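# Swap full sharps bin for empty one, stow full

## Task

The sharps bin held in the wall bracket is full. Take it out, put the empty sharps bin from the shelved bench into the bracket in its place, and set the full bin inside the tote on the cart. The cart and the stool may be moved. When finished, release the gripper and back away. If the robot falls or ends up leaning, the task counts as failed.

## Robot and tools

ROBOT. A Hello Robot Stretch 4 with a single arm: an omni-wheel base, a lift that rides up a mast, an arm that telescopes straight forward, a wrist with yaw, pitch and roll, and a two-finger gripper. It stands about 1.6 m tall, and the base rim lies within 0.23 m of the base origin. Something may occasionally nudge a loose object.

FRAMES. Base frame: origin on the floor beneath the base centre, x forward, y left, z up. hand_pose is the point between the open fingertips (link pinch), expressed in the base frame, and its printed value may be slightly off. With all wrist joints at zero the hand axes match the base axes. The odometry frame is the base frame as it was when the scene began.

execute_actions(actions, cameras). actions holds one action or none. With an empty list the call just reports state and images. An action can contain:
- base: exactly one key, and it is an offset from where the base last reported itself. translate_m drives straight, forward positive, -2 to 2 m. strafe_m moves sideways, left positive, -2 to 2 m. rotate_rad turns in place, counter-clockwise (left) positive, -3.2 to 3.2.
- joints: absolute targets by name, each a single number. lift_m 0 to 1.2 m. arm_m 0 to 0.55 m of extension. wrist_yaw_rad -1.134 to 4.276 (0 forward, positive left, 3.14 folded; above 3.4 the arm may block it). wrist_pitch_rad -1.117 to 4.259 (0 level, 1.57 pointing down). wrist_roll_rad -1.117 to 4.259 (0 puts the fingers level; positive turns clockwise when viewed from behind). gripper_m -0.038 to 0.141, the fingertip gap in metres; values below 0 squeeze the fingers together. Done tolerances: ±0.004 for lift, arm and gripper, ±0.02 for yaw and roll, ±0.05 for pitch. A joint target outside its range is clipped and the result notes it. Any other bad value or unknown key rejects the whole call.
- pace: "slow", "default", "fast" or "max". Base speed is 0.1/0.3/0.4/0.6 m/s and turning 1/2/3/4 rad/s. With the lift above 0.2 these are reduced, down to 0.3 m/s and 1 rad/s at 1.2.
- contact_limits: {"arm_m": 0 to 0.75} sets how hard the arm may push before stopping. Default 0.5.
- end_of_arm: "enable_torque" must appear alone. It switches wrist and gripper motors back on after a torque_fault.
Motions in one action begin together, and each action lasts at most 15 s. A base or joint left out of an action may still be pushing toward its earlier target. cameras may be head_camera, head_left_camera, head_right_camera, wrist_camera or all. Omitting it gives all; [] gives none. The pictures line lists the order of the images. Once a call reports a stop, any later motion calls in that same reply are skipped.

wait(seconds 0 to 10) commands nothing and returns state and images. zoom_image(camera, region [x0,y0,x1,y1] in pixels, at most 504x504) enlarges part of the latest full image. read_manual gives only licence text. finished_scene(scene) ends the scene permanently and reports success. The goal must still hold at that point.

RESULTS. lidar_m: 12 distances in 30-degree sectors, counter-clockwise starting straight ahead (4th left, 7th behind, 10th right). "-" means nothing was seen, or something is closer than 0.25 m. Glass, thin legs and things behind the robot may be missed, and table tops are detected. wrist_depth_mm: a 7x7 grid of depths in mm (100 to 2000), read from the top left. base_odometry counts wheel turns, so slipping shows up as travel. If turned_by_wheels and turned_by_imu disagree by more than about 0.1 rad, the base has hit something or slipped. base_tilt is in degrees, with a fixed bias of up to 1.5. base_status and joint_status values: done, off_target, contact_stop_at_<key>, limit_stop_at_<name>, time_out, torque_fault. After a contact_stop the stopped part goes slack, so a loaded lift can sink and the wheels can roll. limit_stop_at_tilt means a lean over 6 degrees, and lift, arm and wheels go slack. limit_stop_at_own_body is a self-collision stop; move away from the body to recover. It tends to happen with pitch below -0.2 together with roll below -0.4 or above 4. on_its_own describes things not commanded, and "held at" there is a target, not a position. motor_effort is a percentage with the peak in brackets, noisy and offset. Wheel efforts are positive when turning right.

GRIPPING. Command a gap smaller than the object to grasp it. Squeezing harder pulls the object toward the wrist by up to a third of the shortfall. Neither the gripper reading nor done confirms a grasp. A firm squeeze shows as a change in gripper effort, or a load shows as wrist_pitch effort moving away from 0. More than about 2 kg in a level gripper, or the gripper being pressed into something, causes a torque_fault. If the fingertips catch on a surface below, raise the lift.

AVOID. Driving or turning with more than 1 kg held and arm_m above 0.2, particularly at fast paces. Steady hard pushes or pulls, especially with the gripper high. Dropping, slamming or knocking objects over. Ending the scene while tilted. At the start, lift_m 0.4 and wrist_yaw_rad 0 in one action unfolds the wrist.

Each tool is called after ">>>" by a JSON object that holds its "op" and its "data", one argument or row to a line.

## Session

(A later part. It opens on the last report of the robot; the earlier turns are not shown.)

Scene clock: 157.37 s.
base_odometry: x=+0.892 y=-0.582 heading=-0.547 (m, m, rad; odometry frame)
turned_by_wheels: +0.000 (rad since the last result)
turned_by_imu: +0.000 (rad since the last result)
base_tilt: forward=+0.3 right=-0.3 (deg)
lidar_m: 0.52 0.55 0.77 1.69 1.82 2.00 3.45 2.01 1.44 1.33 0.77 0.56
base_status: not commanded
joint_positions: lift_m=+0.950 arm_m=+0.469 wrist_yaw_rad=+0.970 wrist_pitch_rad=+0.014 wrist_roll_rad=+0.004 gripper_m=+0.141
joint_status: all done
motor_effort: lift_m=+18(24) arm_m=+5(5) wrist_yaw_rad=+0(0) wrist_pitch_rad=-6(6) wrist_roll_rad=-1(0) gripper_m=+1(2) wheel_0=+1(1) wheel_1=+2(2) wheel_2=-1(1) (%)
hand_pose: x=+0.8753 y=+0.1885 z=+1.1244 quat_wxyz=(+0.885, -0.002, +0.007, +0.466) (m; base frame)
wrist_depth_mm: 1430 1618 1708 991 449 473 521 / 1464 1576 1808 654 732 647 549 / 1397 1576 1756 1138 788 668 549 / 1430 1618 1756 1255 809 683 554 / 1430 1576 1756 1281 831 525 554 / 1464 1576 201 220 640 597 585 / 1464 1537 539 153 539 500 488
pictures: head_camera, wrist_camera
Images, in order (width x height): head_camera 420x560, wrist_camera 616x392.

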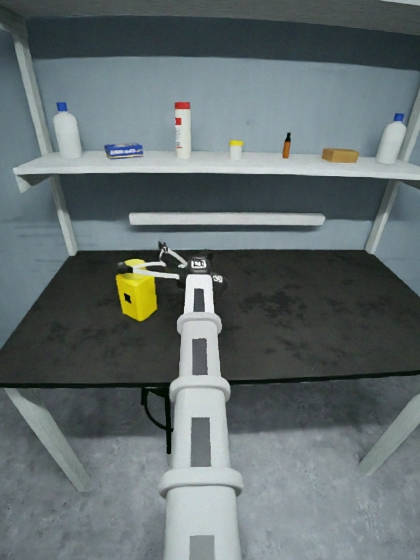

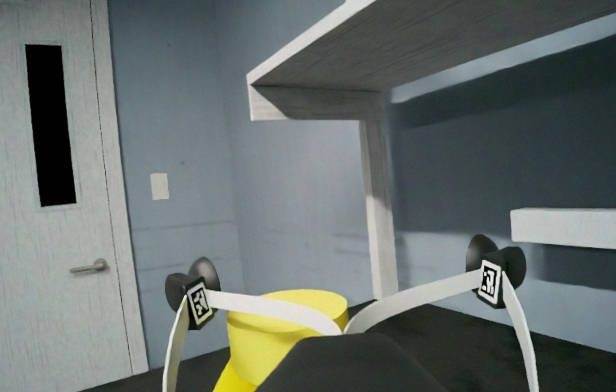

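>>> {"op": "execute_actions", "data": {
  "actions": [
    {"base":{"strafe_m":0.018},"joints":{"arm_m":0.444},"pace":"slow"}
  ],
  "cameras": []
}}

>>> {"op": "execute_actions", "data": {
  "actions": [
    {"joints":{"lift_m":0.91},"pace":"slow"}
  ],
  "cameras": ["wrist_camera"]
}}

Scene clock: 165.13 s.
base_odometry: x=+0.901 y=-0.567 heading=-0.547 (m, m, rad; odometry frame)
turned_by_wheels: +0.000 (rad since the last result)
turned_by_imu: -0.001 (rad since the last result)
base_tilt: forward=+0.4 right=-0.3 (deg)
lidar_m: 0.52 0.57 0.74 1.68 1.81 1.98 3.47 2.01 1.44 1.39 0.77 0.57
base_status: done
joint_positions: lift_m=+0.950 arm_m=+0.445 wrist_yaw_rad=+0.970 wrist_pitch_rad=+0.014 wrist_roll_rad=+0.004 gripper_m=+0.141
joint_status: all done
motor_effort: lift_m=+18(18) arm_m=-5(7) wrist_yaw_rad=+0(0) wrist_pitch_rad=-5(5) wrist_roll_rad=+1(0) gripper_m=+1(0) wheel_0=-3(5) wheel_1=+2(7) wheel_2=+0(1) (%)
hand_pose: x=+0.8510 y=+0.1885 z=+1.1244 quat_wxyz=(+0.885, -0.002, +0.007, +0.466) (m; base frame)
wrist_depth_mm: 1430 1576 1756 1160 455 480 496 / 1430 1618 1756 647 732 668 564 / 1430 1618 1756 1182 820 699 580 / 1430 1618 1756 1308 842 699 569 / 1430 1618 1808 1308 854 647 580 / 1430 1576 201 225 220 603 597 / 1397 1499 580 156 512 504 488
pictures: none
No camera images: the call's "cameras" was empty. Leave "cameras" out to get every camera's image.

Scene clock: 166.30 s.
base_odometry: x=+0.901 y=-0.567 heading=-0.547 (m, m, rad; odometry frame)
turned_by_wheels: +0.000 (rad since the last result)
turned_by_imu: +0.000 (rad since the last result)
base_tilt: forward=+0.4 right=-0.3 (deg)
lidar_m: 0.51 0.54 0.77 1.68 1.77 2.01 3.42 1.98 1.46 1.38 0.77 0.57
base_status: not commanded
joint_positions: lift_m=+0.910 arm_m=+0.445 wrist_yaw_rad=+0.970 wrist_pitch_rad=+0.014 wrist_roll_rad=+0.004 gripper_m=+0.141
joint_status: all done
motor_effort: lift_m=+18(23) arm_m=-5(5) wrist_yaw_rad=-1(0) wrist_pitch_rad=-6(5) wrist_roll_rad=-1(1) gripper_m=-1(2) wheel_0=-3(3) wheel_1=+2(2) wheel_2=+0(0) (%)
hand_pose: x=+0.8510 y=+0.1885 z=+1.0844 quat_wxyz=(+0.885, -0.002, +0.007, +0.466) (m; base frame)
wrist_depth_mm: 1464 1618 1756 574 554 609 554 / 1430 1576 1756 668 788 683 564 / 1430 1576 1708 1255 831 683 574 / 1397 1576 1756 1281 854 707 525 / 1430 1537 1756 208 798 647 597 / 1430 1537 201 192 185 508 559 / 1397 512 488 146 186 424 415
pictures: wrist_camera
Images, in order (width x height): wrist_camera 616x392.

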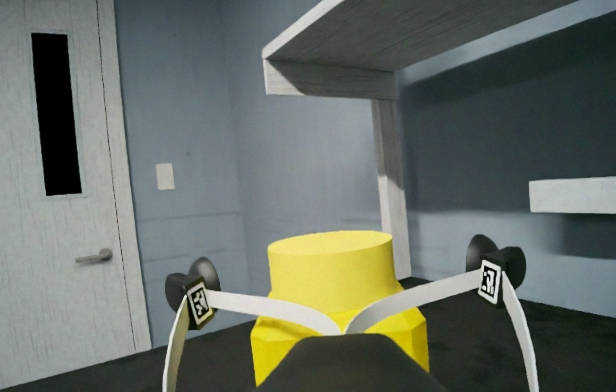

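>>> {"op": "execute_actions", "data": {
  "actions": [
    {"joints":{"lift_m":0.865},"pace":"slow"}
  ],
  "cameras": ["wrist_camera"]
}}

>>> {"op": "execute_actions", "data": {
  "actions": [
    {"joints":{"gripper_m":0.03}}
  ],
  "cameras": ["wrist_camera"]
}}

Scene clock: 173.63 s.
base_odometry: x=+0.901 y=-0.567 heading=-0.547 (m, m, rad; odometry frame)
turned_by_wheels: +0.000 (rad since the last result)
turned_by_imu: -0.001 (rad since the last result)
base_tilt: forward=+0.4 right=-0.2 (deg)
lidar_m: 0.51 0.56 0.76 1.66 1.80 1.99 3.45 2.00 1.47 1.38 0.77 0.57
base_status: not commanded
joint_positions: lift_m=+0.865 arm_m=+0.445 wrist_yaw_rad=+0.970 wrist_pitch_rad=+0.014 wrist_roll_rad=+0.004 gripper_m=+0.141
joint_status: all done
motor_effort: lift_m=+18(20) arm_m=-5(5) wrist_yaw_rad=+2(0) wrist_pitch_rad=-6(6) wrist_roll_rad=-2(0) gripper_m=+0(1) wheel_0=-3(3) wheel_1=+2(2) wheel_2=+0(0) (%)
hand_pose: x=+0.8510 y=+0.1885 z=+1.0395 quat_wxyz=(+0.885, -0.002, +0.007, +0.466) (m; base frame)
wrist_depth_mm: 1430 1618 1708 627 668 654 564 / 1430 1618 1808 1138 798 683 569 / 1397 1618 1756 1255 809 691 549 / 1430 1576 1808 191 788 699 574 / 1397 1537 1756 181 180 640 591 / 1430 1499 196 181 180 407 442 / 433 410 392 146 186 342 336
pictures: wrist_camera
Images, in order (width x height): wrist_camera 616x392.

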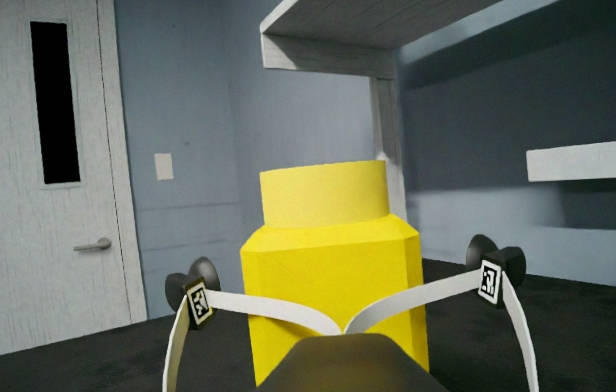

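Scene clock: 175.73 s.
base_odometry: x=+0.901 y=-0.567 heading=-0.547 (m, m, rad; odometry frame)
turned_by_wheels: +0.000 (rad since the last result)
turned_by_imu: +0.000 (rad since the last result)
base_tilt: forward=+0.3 right=-0.4 (deg)
lidar_m: 0.51 0.56 0.78 1.67 1.76 2.00 3.43 1.95 1.45 1.38 0.76 0.56
base_status: not commanded
joint_positions: lift_m=+0.865 arm_m=+0.445 wrist_yaw_rad=+0.970 wrist_pitch_rad=+0.014 wrist_roll_rad=+0.004 gripper_m=+0.031
joint_status: all done
motor_effort: lift_m=+18(18) arm_m=-5(5) wrist_yaw_rad=+0(1) wrist_pitch_rad=-6(6) wrist_roll_rad=-1(1) gripper_m=-21(25) wheel_0=-3(2) wheel_1=+2(2) wheel_2=+0(0) (%)
hand_pose: x=+0.8510 y=+0.1885 z=+1.0395 quat_wxyz=(+0.885, -0.002, +0.007, +0.466) (m; base frame)
wrist_depth_mm: 1397 1576 1708 634 661 661 564 / 1430 1537 1756 1138 809 676 564 / 1430 1576 1756 1255 820 699 539 / 1430 1661 1756 176 186 707 569 / 1397 1576 1808 164 163 668 591 / 1430 1499 183 164 163 176 415 / 436 392 394 121 164 336 332
pictures: wrist_camera
Images, in order (width x height): wrist_camera 616x392.

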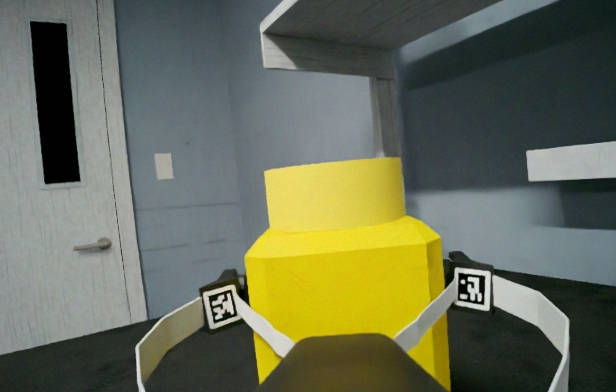

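>>> {"op": "execute_actions", "data": {
  "actions": [
    {"joints":{"lift_m":0.92}}
  ],
  "cameras": []
}}

>>> {"op": "execute_actions", "data": {
  "actions": [
    {"joints":{"arm_m":0.005,"wrist_yaw_rad":0}}
  ],
  "cameras": []
}}

>>> {"op": "execute_actions", "data": {
  "actions": [
    {"base":{"rotate_rad":3.19}}
  ],
  "cameras": []
}}

>>> {"op": "execute_actions", "data": {
  "actions": [
    {"base":{"translate_m":2.0},"joints":{"lift_m":0.48},"pace":"fast"}
  ],
  "cameras": []
}}

>>> {"op": "execute_actions", "data": {
  "actions": [
    {"base":{"translate_m":0.45},"pace":"fast"}
  ],
  "cameras": []
}}

>>> {"op": "execute_actions", "data": {
  "actions": [
    {"base":{"strafe_m":-0.18},"joints":{"arm_m":0.2}}
  ],
  "cameras": ["head_camera","wrist_camera"]
}}

Scene clock: 189.97 s.
base_odometry: x=+0.901 y=-0.567 heading=-0.547 (m, m, rad; odometry frame)
turned_by_wheels: +0.000 (rad since the last result)
turned_by_imu: -0.001 (rad since the last result)
base_tilt: forward=+0.4 right=-0.3 (deg)
lidar_m: 0.52 0.55 0.78 1.66 1.78 2.04 3.43 1.99 1.44 1.38 0.80 0.55
base_status: not commanded
joint_positions: lift_m=+0.920 arm_m=+0.445 wrist_yaw_rad=+0.970 wrist_pitch_rad=+0.016 wrist_roll_rad=+0.004 gripper_m=+0.031
joint_status: all done
motor_effort: lift_m=+24(26) arm_m=-5(5) wrist_yaw_rad=+0(1) wrist_pitch_rad=-11(11) wrist_roll_rad=-1(1) gripper_m=-22(22) wheel_0=-3(2) wheel_1=+2(2) wheel_2=+0(0) (%)
hand_pose: x=+0.8510 y=+0.1885 z=+1.0935 quat_wxyz=(+0.885, -0.002, +0.008, +0.466) (m; base frame)
wrist_depth_mm: 1397 1618 1661 574 535 591 549 / 1464 1708 1808 676 768 668 569 / 1397 1576 1708 1205 809 707 574 / 1430 1618 1756 176 186 707 521 / 1464 1537 1708 164 163 683 591 / 1397 1576 183 165 163 180 569 / 1430 504 508 121 164 436 418
pictures: none
No camera images: the call's "cameras" was empty. Leave "cameras" out to get every camera's image.

Scene clock: 192.33 s.
base_odometry: x=+0.901 y=-0.567 heading=-0.547 (m, m, rad; odometry frame)
turned_by_wheels: +0.000 (rad since the last result)
turned_by_imu: +0.000 (rad since the last result)
base_tilt: forward=+0.3 right=-0.3 (deg)
lidar_m: 0.39 0.53 0.75 1.65 1.77 1.98 3.43 2.04 1.44 1.39 0.79 0.40
base_status: not commanded
joint_positions: lift_m=+0.920 arm_m=+0.006 wrist_yaw_rad=+0.000 wrist_pitch_rad=+0.016 wrist_roll_rad=+0.004 gripper_m=+0.031
joint_status: all done
motor_effort: lift_m=+24(24) arm_m=-5(6) wrist_yaw_rad=+0(8) wrist_pitch_rad=-11(11) wrist_roll_rad=-2(1) gripper_m=-20(24) wheel_0=-2(3) wheel_1=+2(2) wheel_2=+0(0) (%)
hand_pose: x=+0.4652 y=-0.0874 z=+1.0934 quat_wxyz=(+1.000, +0.002, +0.008, +0.000) (m; base frame)
wrist_depth_mm: 1182 1160 1138 1118 1118 1078 1078 / 1182 960 946 931 976 946 1008 / 1098 1182 1160 1138 1118 1098 1118 / 1205 1205 1182 176 186 1118 1098 / 1229 1182 1182 164 163 991 904 / 878 788 183 164 163 180 564 / 554 508 508 121 163 436 427
pictures: none
No camera images: the call's "cameras" was empty. Leave "cameras" out to get every camera's image.

Scene clock: 195.37 s.
base_odometry: x=+0.901 y=-0.567 heading=+2.643 (m, m, rad; odometry frame)
turned_by_wheels: +3.190 (rad since the last result)
turned_by_imu: +3.135 (rad since the last result)
base_tilt: forward=+0.4 right=-0.3 (deg)
lidar_m: 0.37 1.93 1.42 1.39 0.76 0.53 0.52 0.56 0.81 1.69 1.80 0.43
base_status: done
joint_positions: lift_m=+0.920 arm_m=+0.006 wrist_yaw_rad=+0.000 wrist_pitch_rad=+0.016 wrist_roll_rad=+0.004 gripper_m=+0.031
joint_status: not commanded
motor_effort: lift_m=+23(24) arm_m=-5(5) wrist_yaw_rad=-1(0) wrist_pitch_rad=-10(12) wrist_roll_rad=+0(1) gripper_m=-21(24) wheel_0=-4(7) wheel_1=+0(7) wheel_2=+0(7) (%)
hand_pose: x=+0.4652 y=-0.0874 z=+1.0935 quat_wxyz=(+1.000, +0.002, +0.008, +0.000) (m; base frame)
wrist_depth_mm: - - - - - - - / - - - - - - - / - - - - - - - / - - - 176 186 - - / - - - 164 163 - - / - - 183 164 163 181 - / - - - 121 163 - -
pictures: none
No camera images: the call's "cameras" was empty. Leave "cameras" out to get every camera's image.

Scene clock: 202.07 s.
base_odometry: x=-0.856 y=+0.389 heading=+2.643 (m, m, rad; odometry frame)
turned_by_wheels: +0.000 (rad since the last result)
turned_by_imu: +0.003 (rad since the last result)
base_tilt: forward=+0.4 right=-0.3 (deg)
lidar_m: 0.35 1.45 1.98 1.61 1.42 2.01 3.26 2.40 1.43 1.36 1.87 0.44
base_status: done
joint_positions: lift_m=+0.480 arm_m=+0.006 wrist_yaw_rad=+0.000 wrist_pitch_rad=+0.016 wrist_roll_rad=+0.004 gripper_m=+0.031
joint_status: all done
motor_effort: lift_m=+19(15) arm_m=-5(5) wrist_yaw_rad=+0(1) wrist_pitch_rad=-11(11) wrist_roll_rad=-1(0) gripper_m=-23(22) wheel_0=+2(7) wheel_1=+1(6) wheel_2=+0(10) (%)
hand_pose: x=+0.4652 y=-0.0874 z=+0.6537 quat_wxyz=(+1.000, +0.002, +0.008, +0.000) (m; base frame)
wrist_depth_mm: 1255 1255 1182 1160 1138 1118 1118 / 1255 1229 1229 1182 1138 1160 1098 / 1308 1255 1229 1182 1138 1182 1118 / 1281 1255 1255 175 185 1138 1118 / 1281 1281 1255 164 163 1160 1138 / 1308 1308 182 164 163 181 1138 / 1308 1255 1229 121 164 1160 1138
pictures: none
No camera images: the call's "cameras" was empty. Leave "cameras" out to get every camera's image.

Scene clock: 204.47 s.
base_odometry: x=-1.251 y=+0.604 heading=+2.644 (m, m, rad; odometry frame)
turned_by_wheels: +0.000 (rad since the last result)
turned_by_imu: +0.001 (rad since the last result)
base_tilt: forward=+0.4 right=-0.3 (deg)
lidar_m: 0.40 0.98 1.42 1.88 1.64 1.99 3.76 2.45 1.48 1.76 1.33 0.41
base_status: done
joint_positions: lift_m=+0.480 arm_m=+0.006 wrist_yaw_rad=+0.000 wrist_pitch_rad=+0.016 wrist_roll_rad=+0.004 gripper_m=+0.031
joint_status: not commanded
motor_effort: lift_m=+20(19) arm_m=-4(5) wrist_yaw_rad=-1(1) wrist_pitch_rad=-12(12) wrist_roll_rad=+0(1) gripper_m=-23(21) wheel_0=-1(6) wheel_1=+2(8) wheel_2=+2(11) (%)
hand_pose: x=+0.4652 y=-0.0874 z=+0.6537 quat_wxyz=(+1.000, +0.002, +0.008, +0.000) (m; base frame)
wrist_depth_mm: 768 759 741 715 699 691 661 / 778 768 741 715 715 683 676 / 778 778 741 741 715 699 691 / 788 778 759 176 185 707 691 / 798 768 750 164 163 707 699 / 798 788 183 164 163 180 691 / 809 798 768 121 163 723 707
pictures: none
No camera images: the call's "cameras" was empty. Leave "cameras" out to get every camera's image.

Scene clock: 206.33 s.
base_odometry: x=-1.165 y=+0.762 heading=+2.643 (m, m, rad; odometry frame)
turned_by_wheels: +0.000 (rad since the last result)
turned_by_imu: -0.001 (rad since the last result)
base_tilt: forward=+0.4 right=-0.3 (deg)
lidar_m: 0.59 1.00 1.37 2.08 1.77 2.26 3.80 2.20 1.30 1.60 1.30 0.85
base_status: done
joint_positions: lift_m=+0.480 arm_m=+0.199 wrist_yaw_rad=+0.000 wrist_pitch_rad=+0.016 wrist_roll_rad=+0.004 gripper_m=+0.031
joint_status: all done
motor_effort: lift_m=+20(20) arm_m=+5(4) wrist_yaw_rad=+0(1) wrist_pitch_rad=-11(11) wrist_roll_rad=-2(1) gripper_m=-22(23) wheel_0=+0(10) wheel_1=-1(10) wheel_2=+0(1) (%)
hand_pose: x=+0.6585 y=-0.0874 z=+0.6538 quat_wxyz=(+1.000, +0.002, +0.008, +0.000) (m; base frame)
wrist_depth_mm: 554 544 530 517 508 492 492 / 559 544 535 525 512 496 492 / 569 549 544 525 512 500 492 / 569 559 554 176 186 508 496 / 580 559 549 164 163 508 500 / 585 569 183 164 163 180 508 / 591 574 559 121 163 517 517
pictures: head_camera, wrist_camera
Images, in order (width x height): head_camera 420x560, wrist_camera 616x392.

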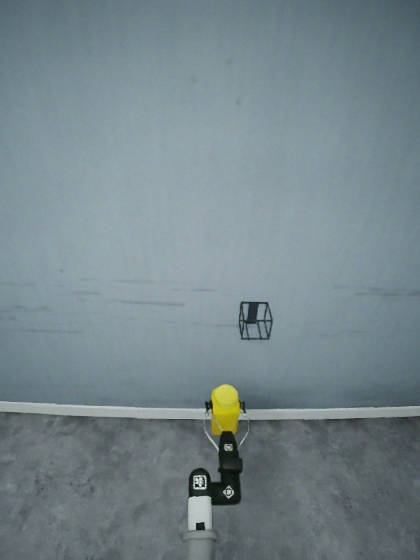

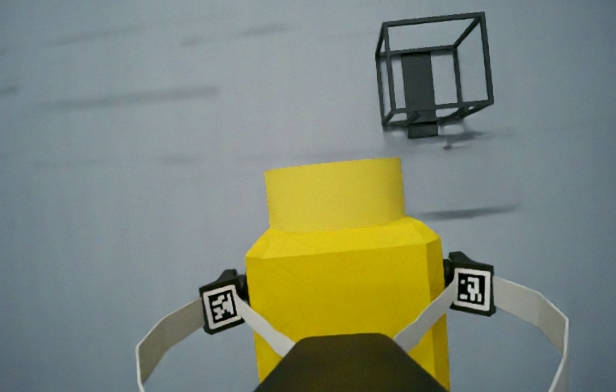

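>>> {"op": "execute_actions", "data": {
  "actions": [
    {"base":{"rotate_rad":-0.055}}
  ],
  "cameras": []
}}

>>> {"op": "execute_actions", "data": {
  "actions": [
    {"base":{"strafe_m":-0.075},"joints":{"arm_m":0.43},"contact_limits":{"arm_m":0.15}}
  ],
  "cameras": ["wrist_camera"]
}}

Scene clock: 213.97 s.
base_odometry: x=-1.165 y=+0.762 heading=+2.589 (m, m, rad; odometry frame)
turned_by_wheels: -0.055 (rad since the last result)
turned_by_imu: -0.054 (rad since the last result)
base_tilt: forward=+0.3 right=-0.2 (deg)
lidar_m: 0.60 0.94 1.32 2.09 1.77 2.08 3.80 2.35 1.31 1.60 1.35 0.96
base_status: done
joint_positions: lift_m=+0.480 arm_m=+0.199 wrist_yaw_rad=+0.000 wrist_pitch_rad=+0.016 wrist_roll_rad=+0.004 gripper_m=+0.031
joint_status: not commanded
motor_effort: lift_m=+19(20) arm_m=+5(5) wrist_yaw_rad=+1(2) wrist_pitch_rad=-12(10) wrist_roll_rad=-2(1) gripper_m=-23(23) wheel_0=+2(6) wheel_1=+2(7) wheel_2=-1(7) (%)
hand_pose: x=+0.6585 y=-0.0875 z=+0.6538 quat_wxyz=(+1.000, +0.002, +0.008, +0.000) (m; base frame)
wrist_depth_mm: 535 530 530 525 521 517 508 / 535 539 530 521 521 517 512 / 544 544 539 530 521 517 512 / 549 544 535 175 186 530 521 / 559 549 549 164 163 525 525 / 559 549 184 164 163 180 530 / 564 559 554 121 164 535 535
pictures: none
No camera images: the call's "cameras" was empty. Leave "cameras" out to get every camera's image.

Scene clock: 215.77 s.
base_odometry: x=-1.126 y=+0.826 heading=+2.589 (m, m, rad; odometry frame)
turned_by_wheels: +0.000 (rad since the last result)
turned_by_imu: +0.000 (rad since the last result)
base_tilt: forward=+0.4 right=-0.3 (deg)
lidar_m: 0.82 0.97 1.34 2.14 1.84 2.24 3.80 2.23 1.23 1.53 1.36 0.98
base_status: done
joint_positions: lift_m=+0.480 arm_m=+0.429 wrist_yaw_rad=+0.000 wrist_pitch_rad=+0.016 wrist_roll_rad=+0.004 gripper_m=+0.031
joint_status: all done
motor_effort: lift_m=+19(19) arm_m=+5(4) wrist_yaw_rad=-1(1) wrist_pitch_rad=-11(11) wrist_roll_rad=-1(0) gripper_m=-23(24) wheel_0=+1(10) wheel_1=+0(8) wheel_2=+0(1) (%)
contact_limits: arm_m 0.15
hand_pose: x=+0.8885 y=-0.0874 z=+0.6538 quat_wxyz=(+1.000, +0.002, +0.008, +0.000) (m; base frame)
wrist_depth_mm: 304 301 298 294 291 290 289 / 307 304 301 296 294 293 291 / 309 307 304 300 297 296 293 / 312 309 306 176 187 297 293 / 314 310 307 164 163 298 296 / 319 314 183 164 163 180 300 / 320 317 312 121 164 304 303
pictures: wrist_camera
Images, in order (width x height): wrist_camera 616x392.

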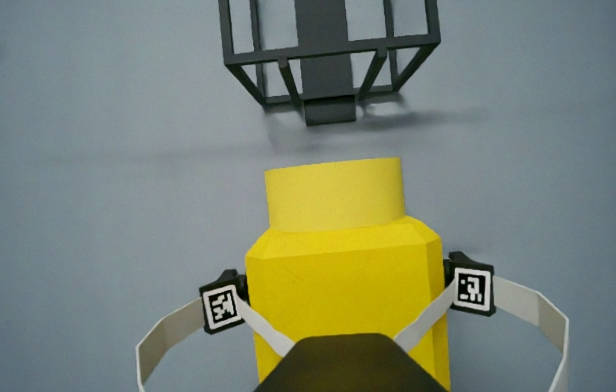

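>>> {"op": "execute_actions", "data": {
  "actions": [
    {"base":{"strafe_m":-0.007},"joints":{"arm_m":0.461},"pace":"slow"}
  ],
  "cameras": ["wrist_camera"]
}}

Scene clock: 225.77 s.
base_odometry: x=-1.122 y=+0.832 heading=+2.589 (m, m, rad; odometry frame)
turned_by_wheels: +0.000 (rad since the last result)
turned_by_imu: -0.001 (rad since the last result)
base_tilt: forward=+0.4 right=-0.3 (deg)
lidar_m: 0.82 0.96 1.33 2.15 1.88 2.24 3.79 2.19 1.18 1.52 1.35 0.97
base_status: done
joint_positions: lift_m=+0.480 arm_m=+0.460 wrist_yaw_rad=+0.000 wrist_pitch_rad=+0.016 wrist_roll_rad=+0.004 gripper_m=+0.031
joint_status: all done
motor_effort: lift_m=+19(20) arm_m=+5(6) wrist_yaw_rad=+0(0) wrist_pitch_rad=-10(12) wrist_roll_rad=-1(1) gripper_m=-21(21) wheel_0=+3(6) wheel_1=-2(6) wheel_2=+0(2) (%)
hand_pose: x=+0.9195 y=-0.0874 z=+0.6538 quat_wxyz=(+1.000, +0.002, +0.008, +0.000) (m; base frame)
wrist_depth_mm: 273 272 265 263 233 259 258 / 274 272 270 265 265 263 259 / 278 274 271 270 265 263 263 / 279 277 274 175 186 266 264 / 281 279 276 164 163 268 266 / 282 283 183 164 163 181 266 / 286 283 281 121 164 273 271
pictures: wrist_camera
Images, in order (width x height): wrist_camera 616x392.

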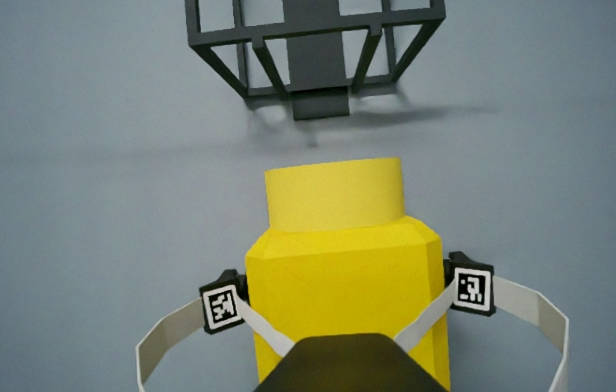

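Centre ≈317. Go.

>>> {"op": "execute_actions", "data": {
  "actions": [
    {"joints":{"arm_m":0.31}}
  ],
  "cameras": []
}}

>>> {"op": "execute_actions", "data": {
  "actions": [
    {"joints":{"lift_m":0.87}}
  ],
  "cameras": []
}}

>>> {"op": "execute_actions", "data": {
  "actions": [
    {"joints":{"arm_m":0.462},"contact_limits":{"arm_m":0.15}}
  ],
  "cameras": []
}}

>>> {"op": "execute_actions", "data": {
  "actions": [
    {"joints":{"lift_m":0.79},"pace":"slow"}
  ],
  "cameras": ["wrist_camera"]
}}

Scene clock: 235.17 s.
base_odometry: x=-1.122 y=+0.832 heading=+2.589 (m, m, rad; odometry frame)
turned_by_wheels: +0.000 (rad since the last result)
turned_by_imu: -0.001 (rad since the last result)
base_tilt: forward=+0.4 right=-0.3 (deg)
lidar_m: 0.69 0.98 1.31 2.12 1.84 2.25 3.80 2.22 1.22 1.51 1.36 0.97
base_status: not commanded
joint_positions: lift_m=+0.480 arm_m=+0.311 wrist_yaw_rad=+0.000 wrist_pitch_rad=+0.016 wrist_roll_rad=+0.004 gripper_m=+0.031
joint_status: all done
motor_effort: lift_m=+20(20) arm_m=-5(5) wrist_yaw_rad=-1(0) wrist_pitch_rad=-11(12) wrist_roll_rad=+0(1) gripper_m=-25(22) wheel_0=+3(3) wheel_1=-2(2) wheel_2=+0(0) (%)
hand_pose: x=+0.7702 y=-0.0874 z=+0.6537 quat_wxyz=(+1.000, +0.002, +0.008, +0.000) (m; base frame)
wrist_depth_mm: 424 421 418 413 410 407 402 / 430 424 418 413 413 404 404 / 433 430 427 415 415 410 410 / 433 433 427 176 186 413 413 / 436 436 433 164 163 415 415 / 439 436 183 164 163 180 418 / 449 439 436 121 163 424 421
pictures: none
No camera images: the call's "cameras" was empty. Leave "cameras" out to get every camera's image.

Scene clock: 237.73 s.
base_odometry: x=-1.122 y=+0.832 heading=+2.589 (m, m, rad; odometry frame)
turned_by_wheels: +0.000 (rad since the last result)
turned_by_imu: +0.000 (rad since the last result)
base_tilt: forward=+0.4 right=-0.3 (deg)
lidar_m: 0.66 0.98 1.34 2.15 1.85 2.26 3.81 2.25 1.24 1.50 1.37 0.99
base_status: not commanded
joint_positions: lift_m=+0.870 arm_m=+0.311 wrist_yaw_rad=+0.000 wrist_pitch_rad=+0.016 wrist_roll_rad=+0.004 gripper_m=+0.031
joint_status: all done
motor_effort: lift_m=+24(23) arm_m=-5(5) wrist_yaw_rad=+0(1) wrist_pitch_rad=-11(11) wrist_roll_rad=-1(0) gripper_m=-20(23) wheel_0=+3(3) wheel_1=-2(2) wheel_2=+0(0) (%)
hand_pose: x=+0.7702 y=-0.0874 z=+1.0434 quat_wxyz=(+1.000, +0.002, +0.008, +0.000) (m; base frame)
wrist_depth_mm: 424 424 418 410 410 402 399 / 430 424 418 418 413 410 404 / 433 424 421 418 415 410 407 / 436 430 430 176 186 413 410 / 439 436 433 164 163 415 413 / 442 436 183 164 163 180 415 / 445 445 439 121 164 427 421
pictures: none
No camera images: the call's "cameras" was empty. Leave "cameras" out to get every camera's image.

Scene clock: 239.27 s.
base_odometry: x=-1.122 y=+0.832 heading=+2.589 (m, m, rad; odometry frame)
turned_by_wheels: +0.000 (rad since the last result)
turned_by_imu: +0.000 (rad since the last result)
base_tilt: forward=+0.4 right=-0.3 (deg)
lidar_m: 0.83 0.97 1.32 2.15 1.83 2.30 3.79 2.26 1.20 1.50 1.36 0.99
base_status: not commanded
joint_positions: lift_m=+0.870 arm_m=+0.461 wrist_yaw_rad=+0.000 wrist_pitch_rad=+0.016 wrist_roll_rad=+0.004 gripper_m=+0.031
joint_status: all done
motor_effort: lift_m=+23(24) arm_m=+5(7) wrist_yaw_rad=+0(1) wrist_pitch_rad=-11(11) wrist_roll_rad=-1(2) gripper_m=-21(22) wheel_0=+3(3) wheel_1=-2(2) wheel_2=+0(0) (%)
contact_limits: arm_m 0.15
hand_pose: x=+0.9205 y=-0.0874 z=+1.0434 quat_wxyz=(+1.000, +0.002, +0.008, +0.000) (m; base frame)
wrist_depth_mm: 272 270 267 265 263 259 258 / 273 272 270 267 265 264 258 / 276 273 272 268 266 263 260 / 277 276 273 176 186 265 263 / 283 278 274 164 163 266 265 / 283 281 183 164 163 181 267 / 287 283 281 121 164 271 270
pictures: none
No camera images: the call's "cameras" was empty. Leave "cameras" out to get every camera's image.

Scene clock: 240.80 s.
base_odometry: x=-1.122 y=+0.832 heading=+2.589 (m, m, rad; odometry frame)
turned_by_wheels: +0.000 (rad since the last result)
turned_by_imu: +0.000 (rad since the last result)
base_tilt: forward=+0.4 right=-0.3 (deg)
lidar_m: 0.83 0.98 1.33 2.15 1.84 2.24 3.79 2.22 1.19 1.52 1.38 0.96
base_status: not commanded
joint_positions: lift_m=+0.790 arm_m=+0.461 wrist_yaw_rad=+0.000 wrist_pitch_rad=+0.015 wrist_roll_rad=+0.004 gripper_m=+0.031
joint_status: all done
motor_effort: lift_m=+18(19) arm_m=+5(5) wrist_yaw_rad=+0(1) wrist_pitch_rad=-10(11) wrist_roll_rad=-2(1) gripper_m=-21(22) wheel_0=+2(3) wheel_1=-2(2) wheel_2=+0(0) (%)
hand_pose: x=+0.9206 y=-0.0874 z=+0.9640 quat_wxyz=(+1.000, +0.002, +0.008, +0.000) (m; base frame)
wrist_depth_mm: 271 270 267 263 262 259 257 / 273 272 270 267 264 262 259 / 276 274 271 268 265 264 262 / 279 277 272 175 185 264 263 / 281 278 276 164 163 267 266 / 283 279 183 164 163 177 267 / 286 281 279 121 164 271 268
pictures: wrist_camera
Images, in order (width x height): wrist_camera 616x392.

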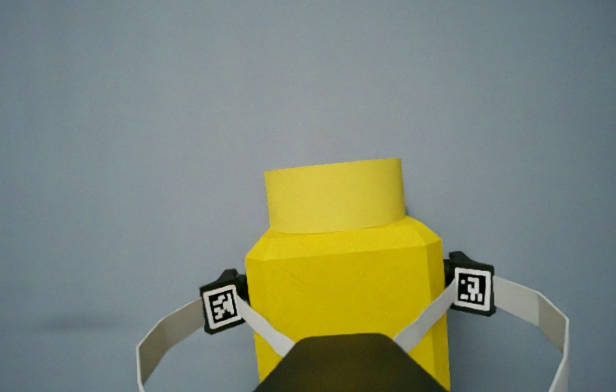

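>>> {"op": "execute_actions", "data": {
  "actions": [
    {"joints":{"lift_m":0.735},"pace":"slow"}
  ],
  "cameras": ["wrist_camera"]
}}

>>> {"op": "execute_actions", "data": {
  "actions": [
    {"joints":{"lift_m":0.728},"pace":"slow"}
  ],
  "cameras": []
}}

Scene clock: 246.53 s.
base_odometry: x=-1.122 y=+0.832 heading=+2.589 (m, m, rad; odometry frame)
turned_by_wheels: +0.000 (rad since the last result)
turned_by_imu: -0.001 (rad since the last result)
base_tilt: forward=+0.4 right=-0.3 (deg)
lidar_m: 0.82 0.94 1.35 2.15 1.84 2.27 3.80 2.21 1.24 1.52 1.38 0.98
base_status: not commanded
joint_positions: lift_m=+0.735 arm_m=+0.461 wrist_yaw_rad=+0.000 wrist_pitch_rad=+0.015 wrist_roll_rad=+0.004 gripper_m=+0.031
joint_status: all done
motor_effort: lift_m=+18(17) arm_m=+4(5) wrist_yaw_rad=-2(1) wrist_pitch_rad=-8(9) wrist_roll_rad=+0(0) gripper_m=-23(21) wheel_0=+3(3) wheel_1=-2(2) wheel_2=+0(0) (%)
hand_pose: x=+0.9207 y=-0.0873 z=+0.9092 quat_wxyz=(+1.000, +0.002, +0.007, +0.000) (m; base frame)
wrist_depth_mm: 272 271 267 265 262 260 259 / 274 272 270 266 264 263 258 / 277 274 272 268 267 264 262 / 277 277 274 175 184 266 263 / 282 278 277 164 163 267 266 / 283 281 184 164 163 176 265 / 285 282 278 122 163 271 268
pictures: wrist_camera
Images, in order (width x height): wrist_camera 616x392.

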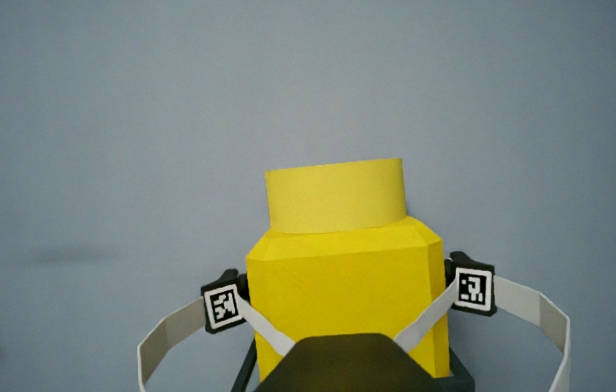

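Scene clock: 247.20 s.
base_odometry: x=-1.122 y=+0.832 heading=+2.589 (m, m, rad; odometry frame)
turned_by_wheels: +0.000 (rad since the last result)
turned_by_imu: +0.000 (rad since the last result)
base_tilt: forward=+0.4 right=-0.3 (deg)
lidar_m: 0.80 0.96 1.31 2.15 1.85 2.26 3.80 2.24 1.22 1.52 1.36 0.98
base_status: not commanded
joint_positions: lift_m=+0.728 arm_m=+0.461 wrist_yaw_rad=+0.001 wrist_pitch_rad=+0.014 wrist_roll_rad=+0.004 gripper_m=+0.031
joint_status: all done
motor_effort: lift_m=+18(15) arm_m=+4(4) wrist_yaw_rad=-2(2) wrist_pitch_rad=-7(8) wrist_roll_rad=-2(1) gripper_m=-25(25) wheel_0=+3(3) wheel_1=-2(2) wheel_2=+0(0) (%)
hand_pose: x=+0.9208 y=-0.0872 z=+0.9023 quat_wxyz=(+1.000, +0.002, +0.007, +0.000) (m; base frame)
wrist_depth_mm: 272 270 266 265 262 259 258 / 274 272 270 266 265 263 258 / 276 274 271 268 265 263 262 / 278 276 272 175 183 265 262 / 281 277 274 165 162 266 266 / 283 279 184 164 163 176 265 / 286 282 279 121 164 270 270
pictures: none
No camera images: the call's "cameras" was empty. Leave "cameras" out to get every camera's image.

>>> {"op": "execute_actions", "data": {
  "actions": [
    {"joints":{"lift_m":0.723},"pace":"slow"}
  ],
  "cameras": []
}}

>>> {"op": "execute_actions", "data": {
  "actions": [
    {"joints":{"gripper_m":0.141,"arm_m":0.45}}
  ],
  "cameras": []
}}

>>> {"op": "execute_actions", "data": {
  "actions": [
    {"joints":{"arm_m":0.1},"pace":"fast"}
  ],
  "cameras": ["wrist_camera","head_right_camera"]
}}

Scene clock: 254.53 s.
base_odometry: x=-1.122 y=+0.832 heading=+2.589 (m, m, rad; odometry frame)
turned_by_wheels: +0.000 (rad since the last result)
turned_by_imu: +0.000 (rad since the last result)
base_tilt: forward=+0.5 right=-0.3 (deg)
lidar_m: 0.84 0.96 1.30 2.16 1.84 2.26 3.76 2.22 1.21 1.51 1.37 0.99
base_status: not commanded
joint_positions: lift_m=+0.723 arm_m=+0.461 wrist_yaw_rad=+0.001 wrist_pitch_rad=+0.011 wrist_roll_rad=+0.004 gripper_m=+0.031
joint_status: all done
motor_effort: lift_m=+17(18) arm_m=+4(4) wrist_yaw_rad=-3(3) wrist_pitch_rad=+3(7) wrist_roll_rad=-1(0) gripper_m=-25(23) wheel_0=+3(3) wheel_1=-2(2) wheel_2=+0(0) (%)
hand_pose: x=+0.9208 y=-0.0872 z=+0.8984 quat_wxyz=(+1.000, +0.002, +0.006, +0.000) (m; base frame)
wrist_depth_mm: 273 270 268 265 263 260 258 / 276 273 270 266 265 260 259 / 277 274 271 268 267 264 262 / 279 276 272 176 185 265 264 / 281 278 274 164 162 266 264 / 283 281 185 164 163 176 265 / 285 281 279 122 160 268 267
pictures: none
No camera images: the call's "cameras" was empty. Leave "cameras" out to get every camera's image.

Scene clock: 256.63 s.
base_odometry: x=-1.122 y=+0.832 heading=+2.589 (m, m, rad; odometry frame)
turned_by_wheels: +0.000 (rad since the last result)
turned_by_imu: -0.001 (rad since the last result)
base_tilt: forward=+0.4 right=-0.3 (deg)
lidar_m: 0.84 0.97 1.34 2.13 1.84 2.28 3.76 2.24 1.21 1.51 1.35 0.98
base_status: not commanded
joint_positions: lift_m=+0.723 arm_m=+0.451 wrist_yaw_rad=+0.000 wrist_pitch_rad=+0.013 wrist_roll_rad=+0.004 gripper_m=+0.141
joint_status: all done
motor_effort: lift_m=+17(18) arm_m=-4(13) wrist_yaw_rad=+1(23) wrist_pitch_rad=-5(15) wrist_roll_rad=+1(2) gripper_m=+2(30) wheel_0=-2(5) wheel_1=-2(2) wheel_2=+2(9) (%)
hand_pose: x=+0.9100 y=-0.0875 z=+0.8976 quat_wxyz=(+1.000, +0.002, +0.007, +0.000) (m; base frame)
wrist_depth_mm: 283 281 278 274 272 271 268 / 285 283 279 277 276 273 270 / 289 285 281 278 276 272 273 / 290 286 285 189 208 277 273 / 294 287 283 179 178 277 276 / 296 291 198 179 177 279 277 / 294 293 291 141 177 282 279
pictures: none
No camera images: the call's "cameras" was empty. Leave "cameras" out to get every camera's image.

Scene clock: 258.43 s.
base_odometry: x=-1.122 y=+0.832 heading=+2.589 (m, m, rad; odometry frame)
turned_by_wheels: +0.000 (rad since the last result)
turned_by_imu: +0.000 (rad since the last result)
base_tilt: forward=+0.4 right=-0.3 (deg)
lidar_m: 0.83 0.98 1.30 2.15 1.83 2.26 3.79 2.20 1.20 1.51 1.38 0.97
base_status: not commanded
joint_positions: lift_m=+0.723 arm_m=+0.101 wrist_yaw_rad=+0.000 wrist_pitch_rad=+0.014 wrist_roll_rad=+0.004 gripper_m=+0.141
joint_status: all done
motor_effort: lift_m=+18(18) arm_m=-5(5) wrist_yaw_rad=+1(2) wrist_pitch_rad=-6(6) wrist_roll_rad=+0(1) gripper_m=+1(1) wheel_0=-2(2) wheel_1=-2(2) wheel_2=+2(2) (%)
hand_pose: x=+0.5602 y=-0.0874 z=+0.8974 quat_wxyz=(+1.000, +0.002, +0.007, +0.000) (m; base frame)
wrist_depth_mm: 640 640 627 621 615 609 603 / 654 634 634 627 627 615 615 / 647 647 640 634 621 627 615 / 647 647 647 544 627 621 627 / 654 654 647 544 634 627 621 / 668 661 202 539 544 640 621 / 661 668 661 377 640 634 627
pictures: head_right_camera, wrist_camera
Images, in order (width x height): head_right_camera 420x672, wrist_camera 616x392.

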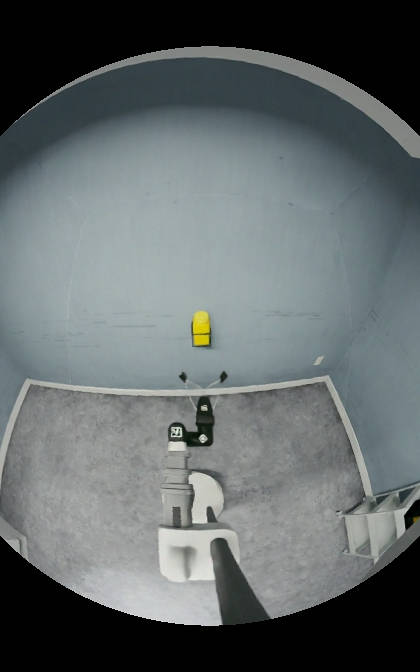

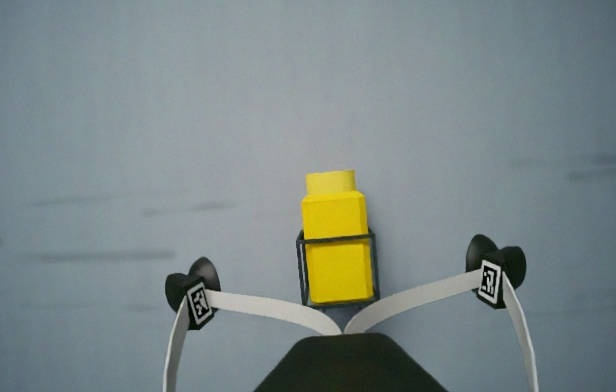

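>>> {"op": "finished_scene", "data": {
  "scene": 2
}}

The scene is finished: the task was done.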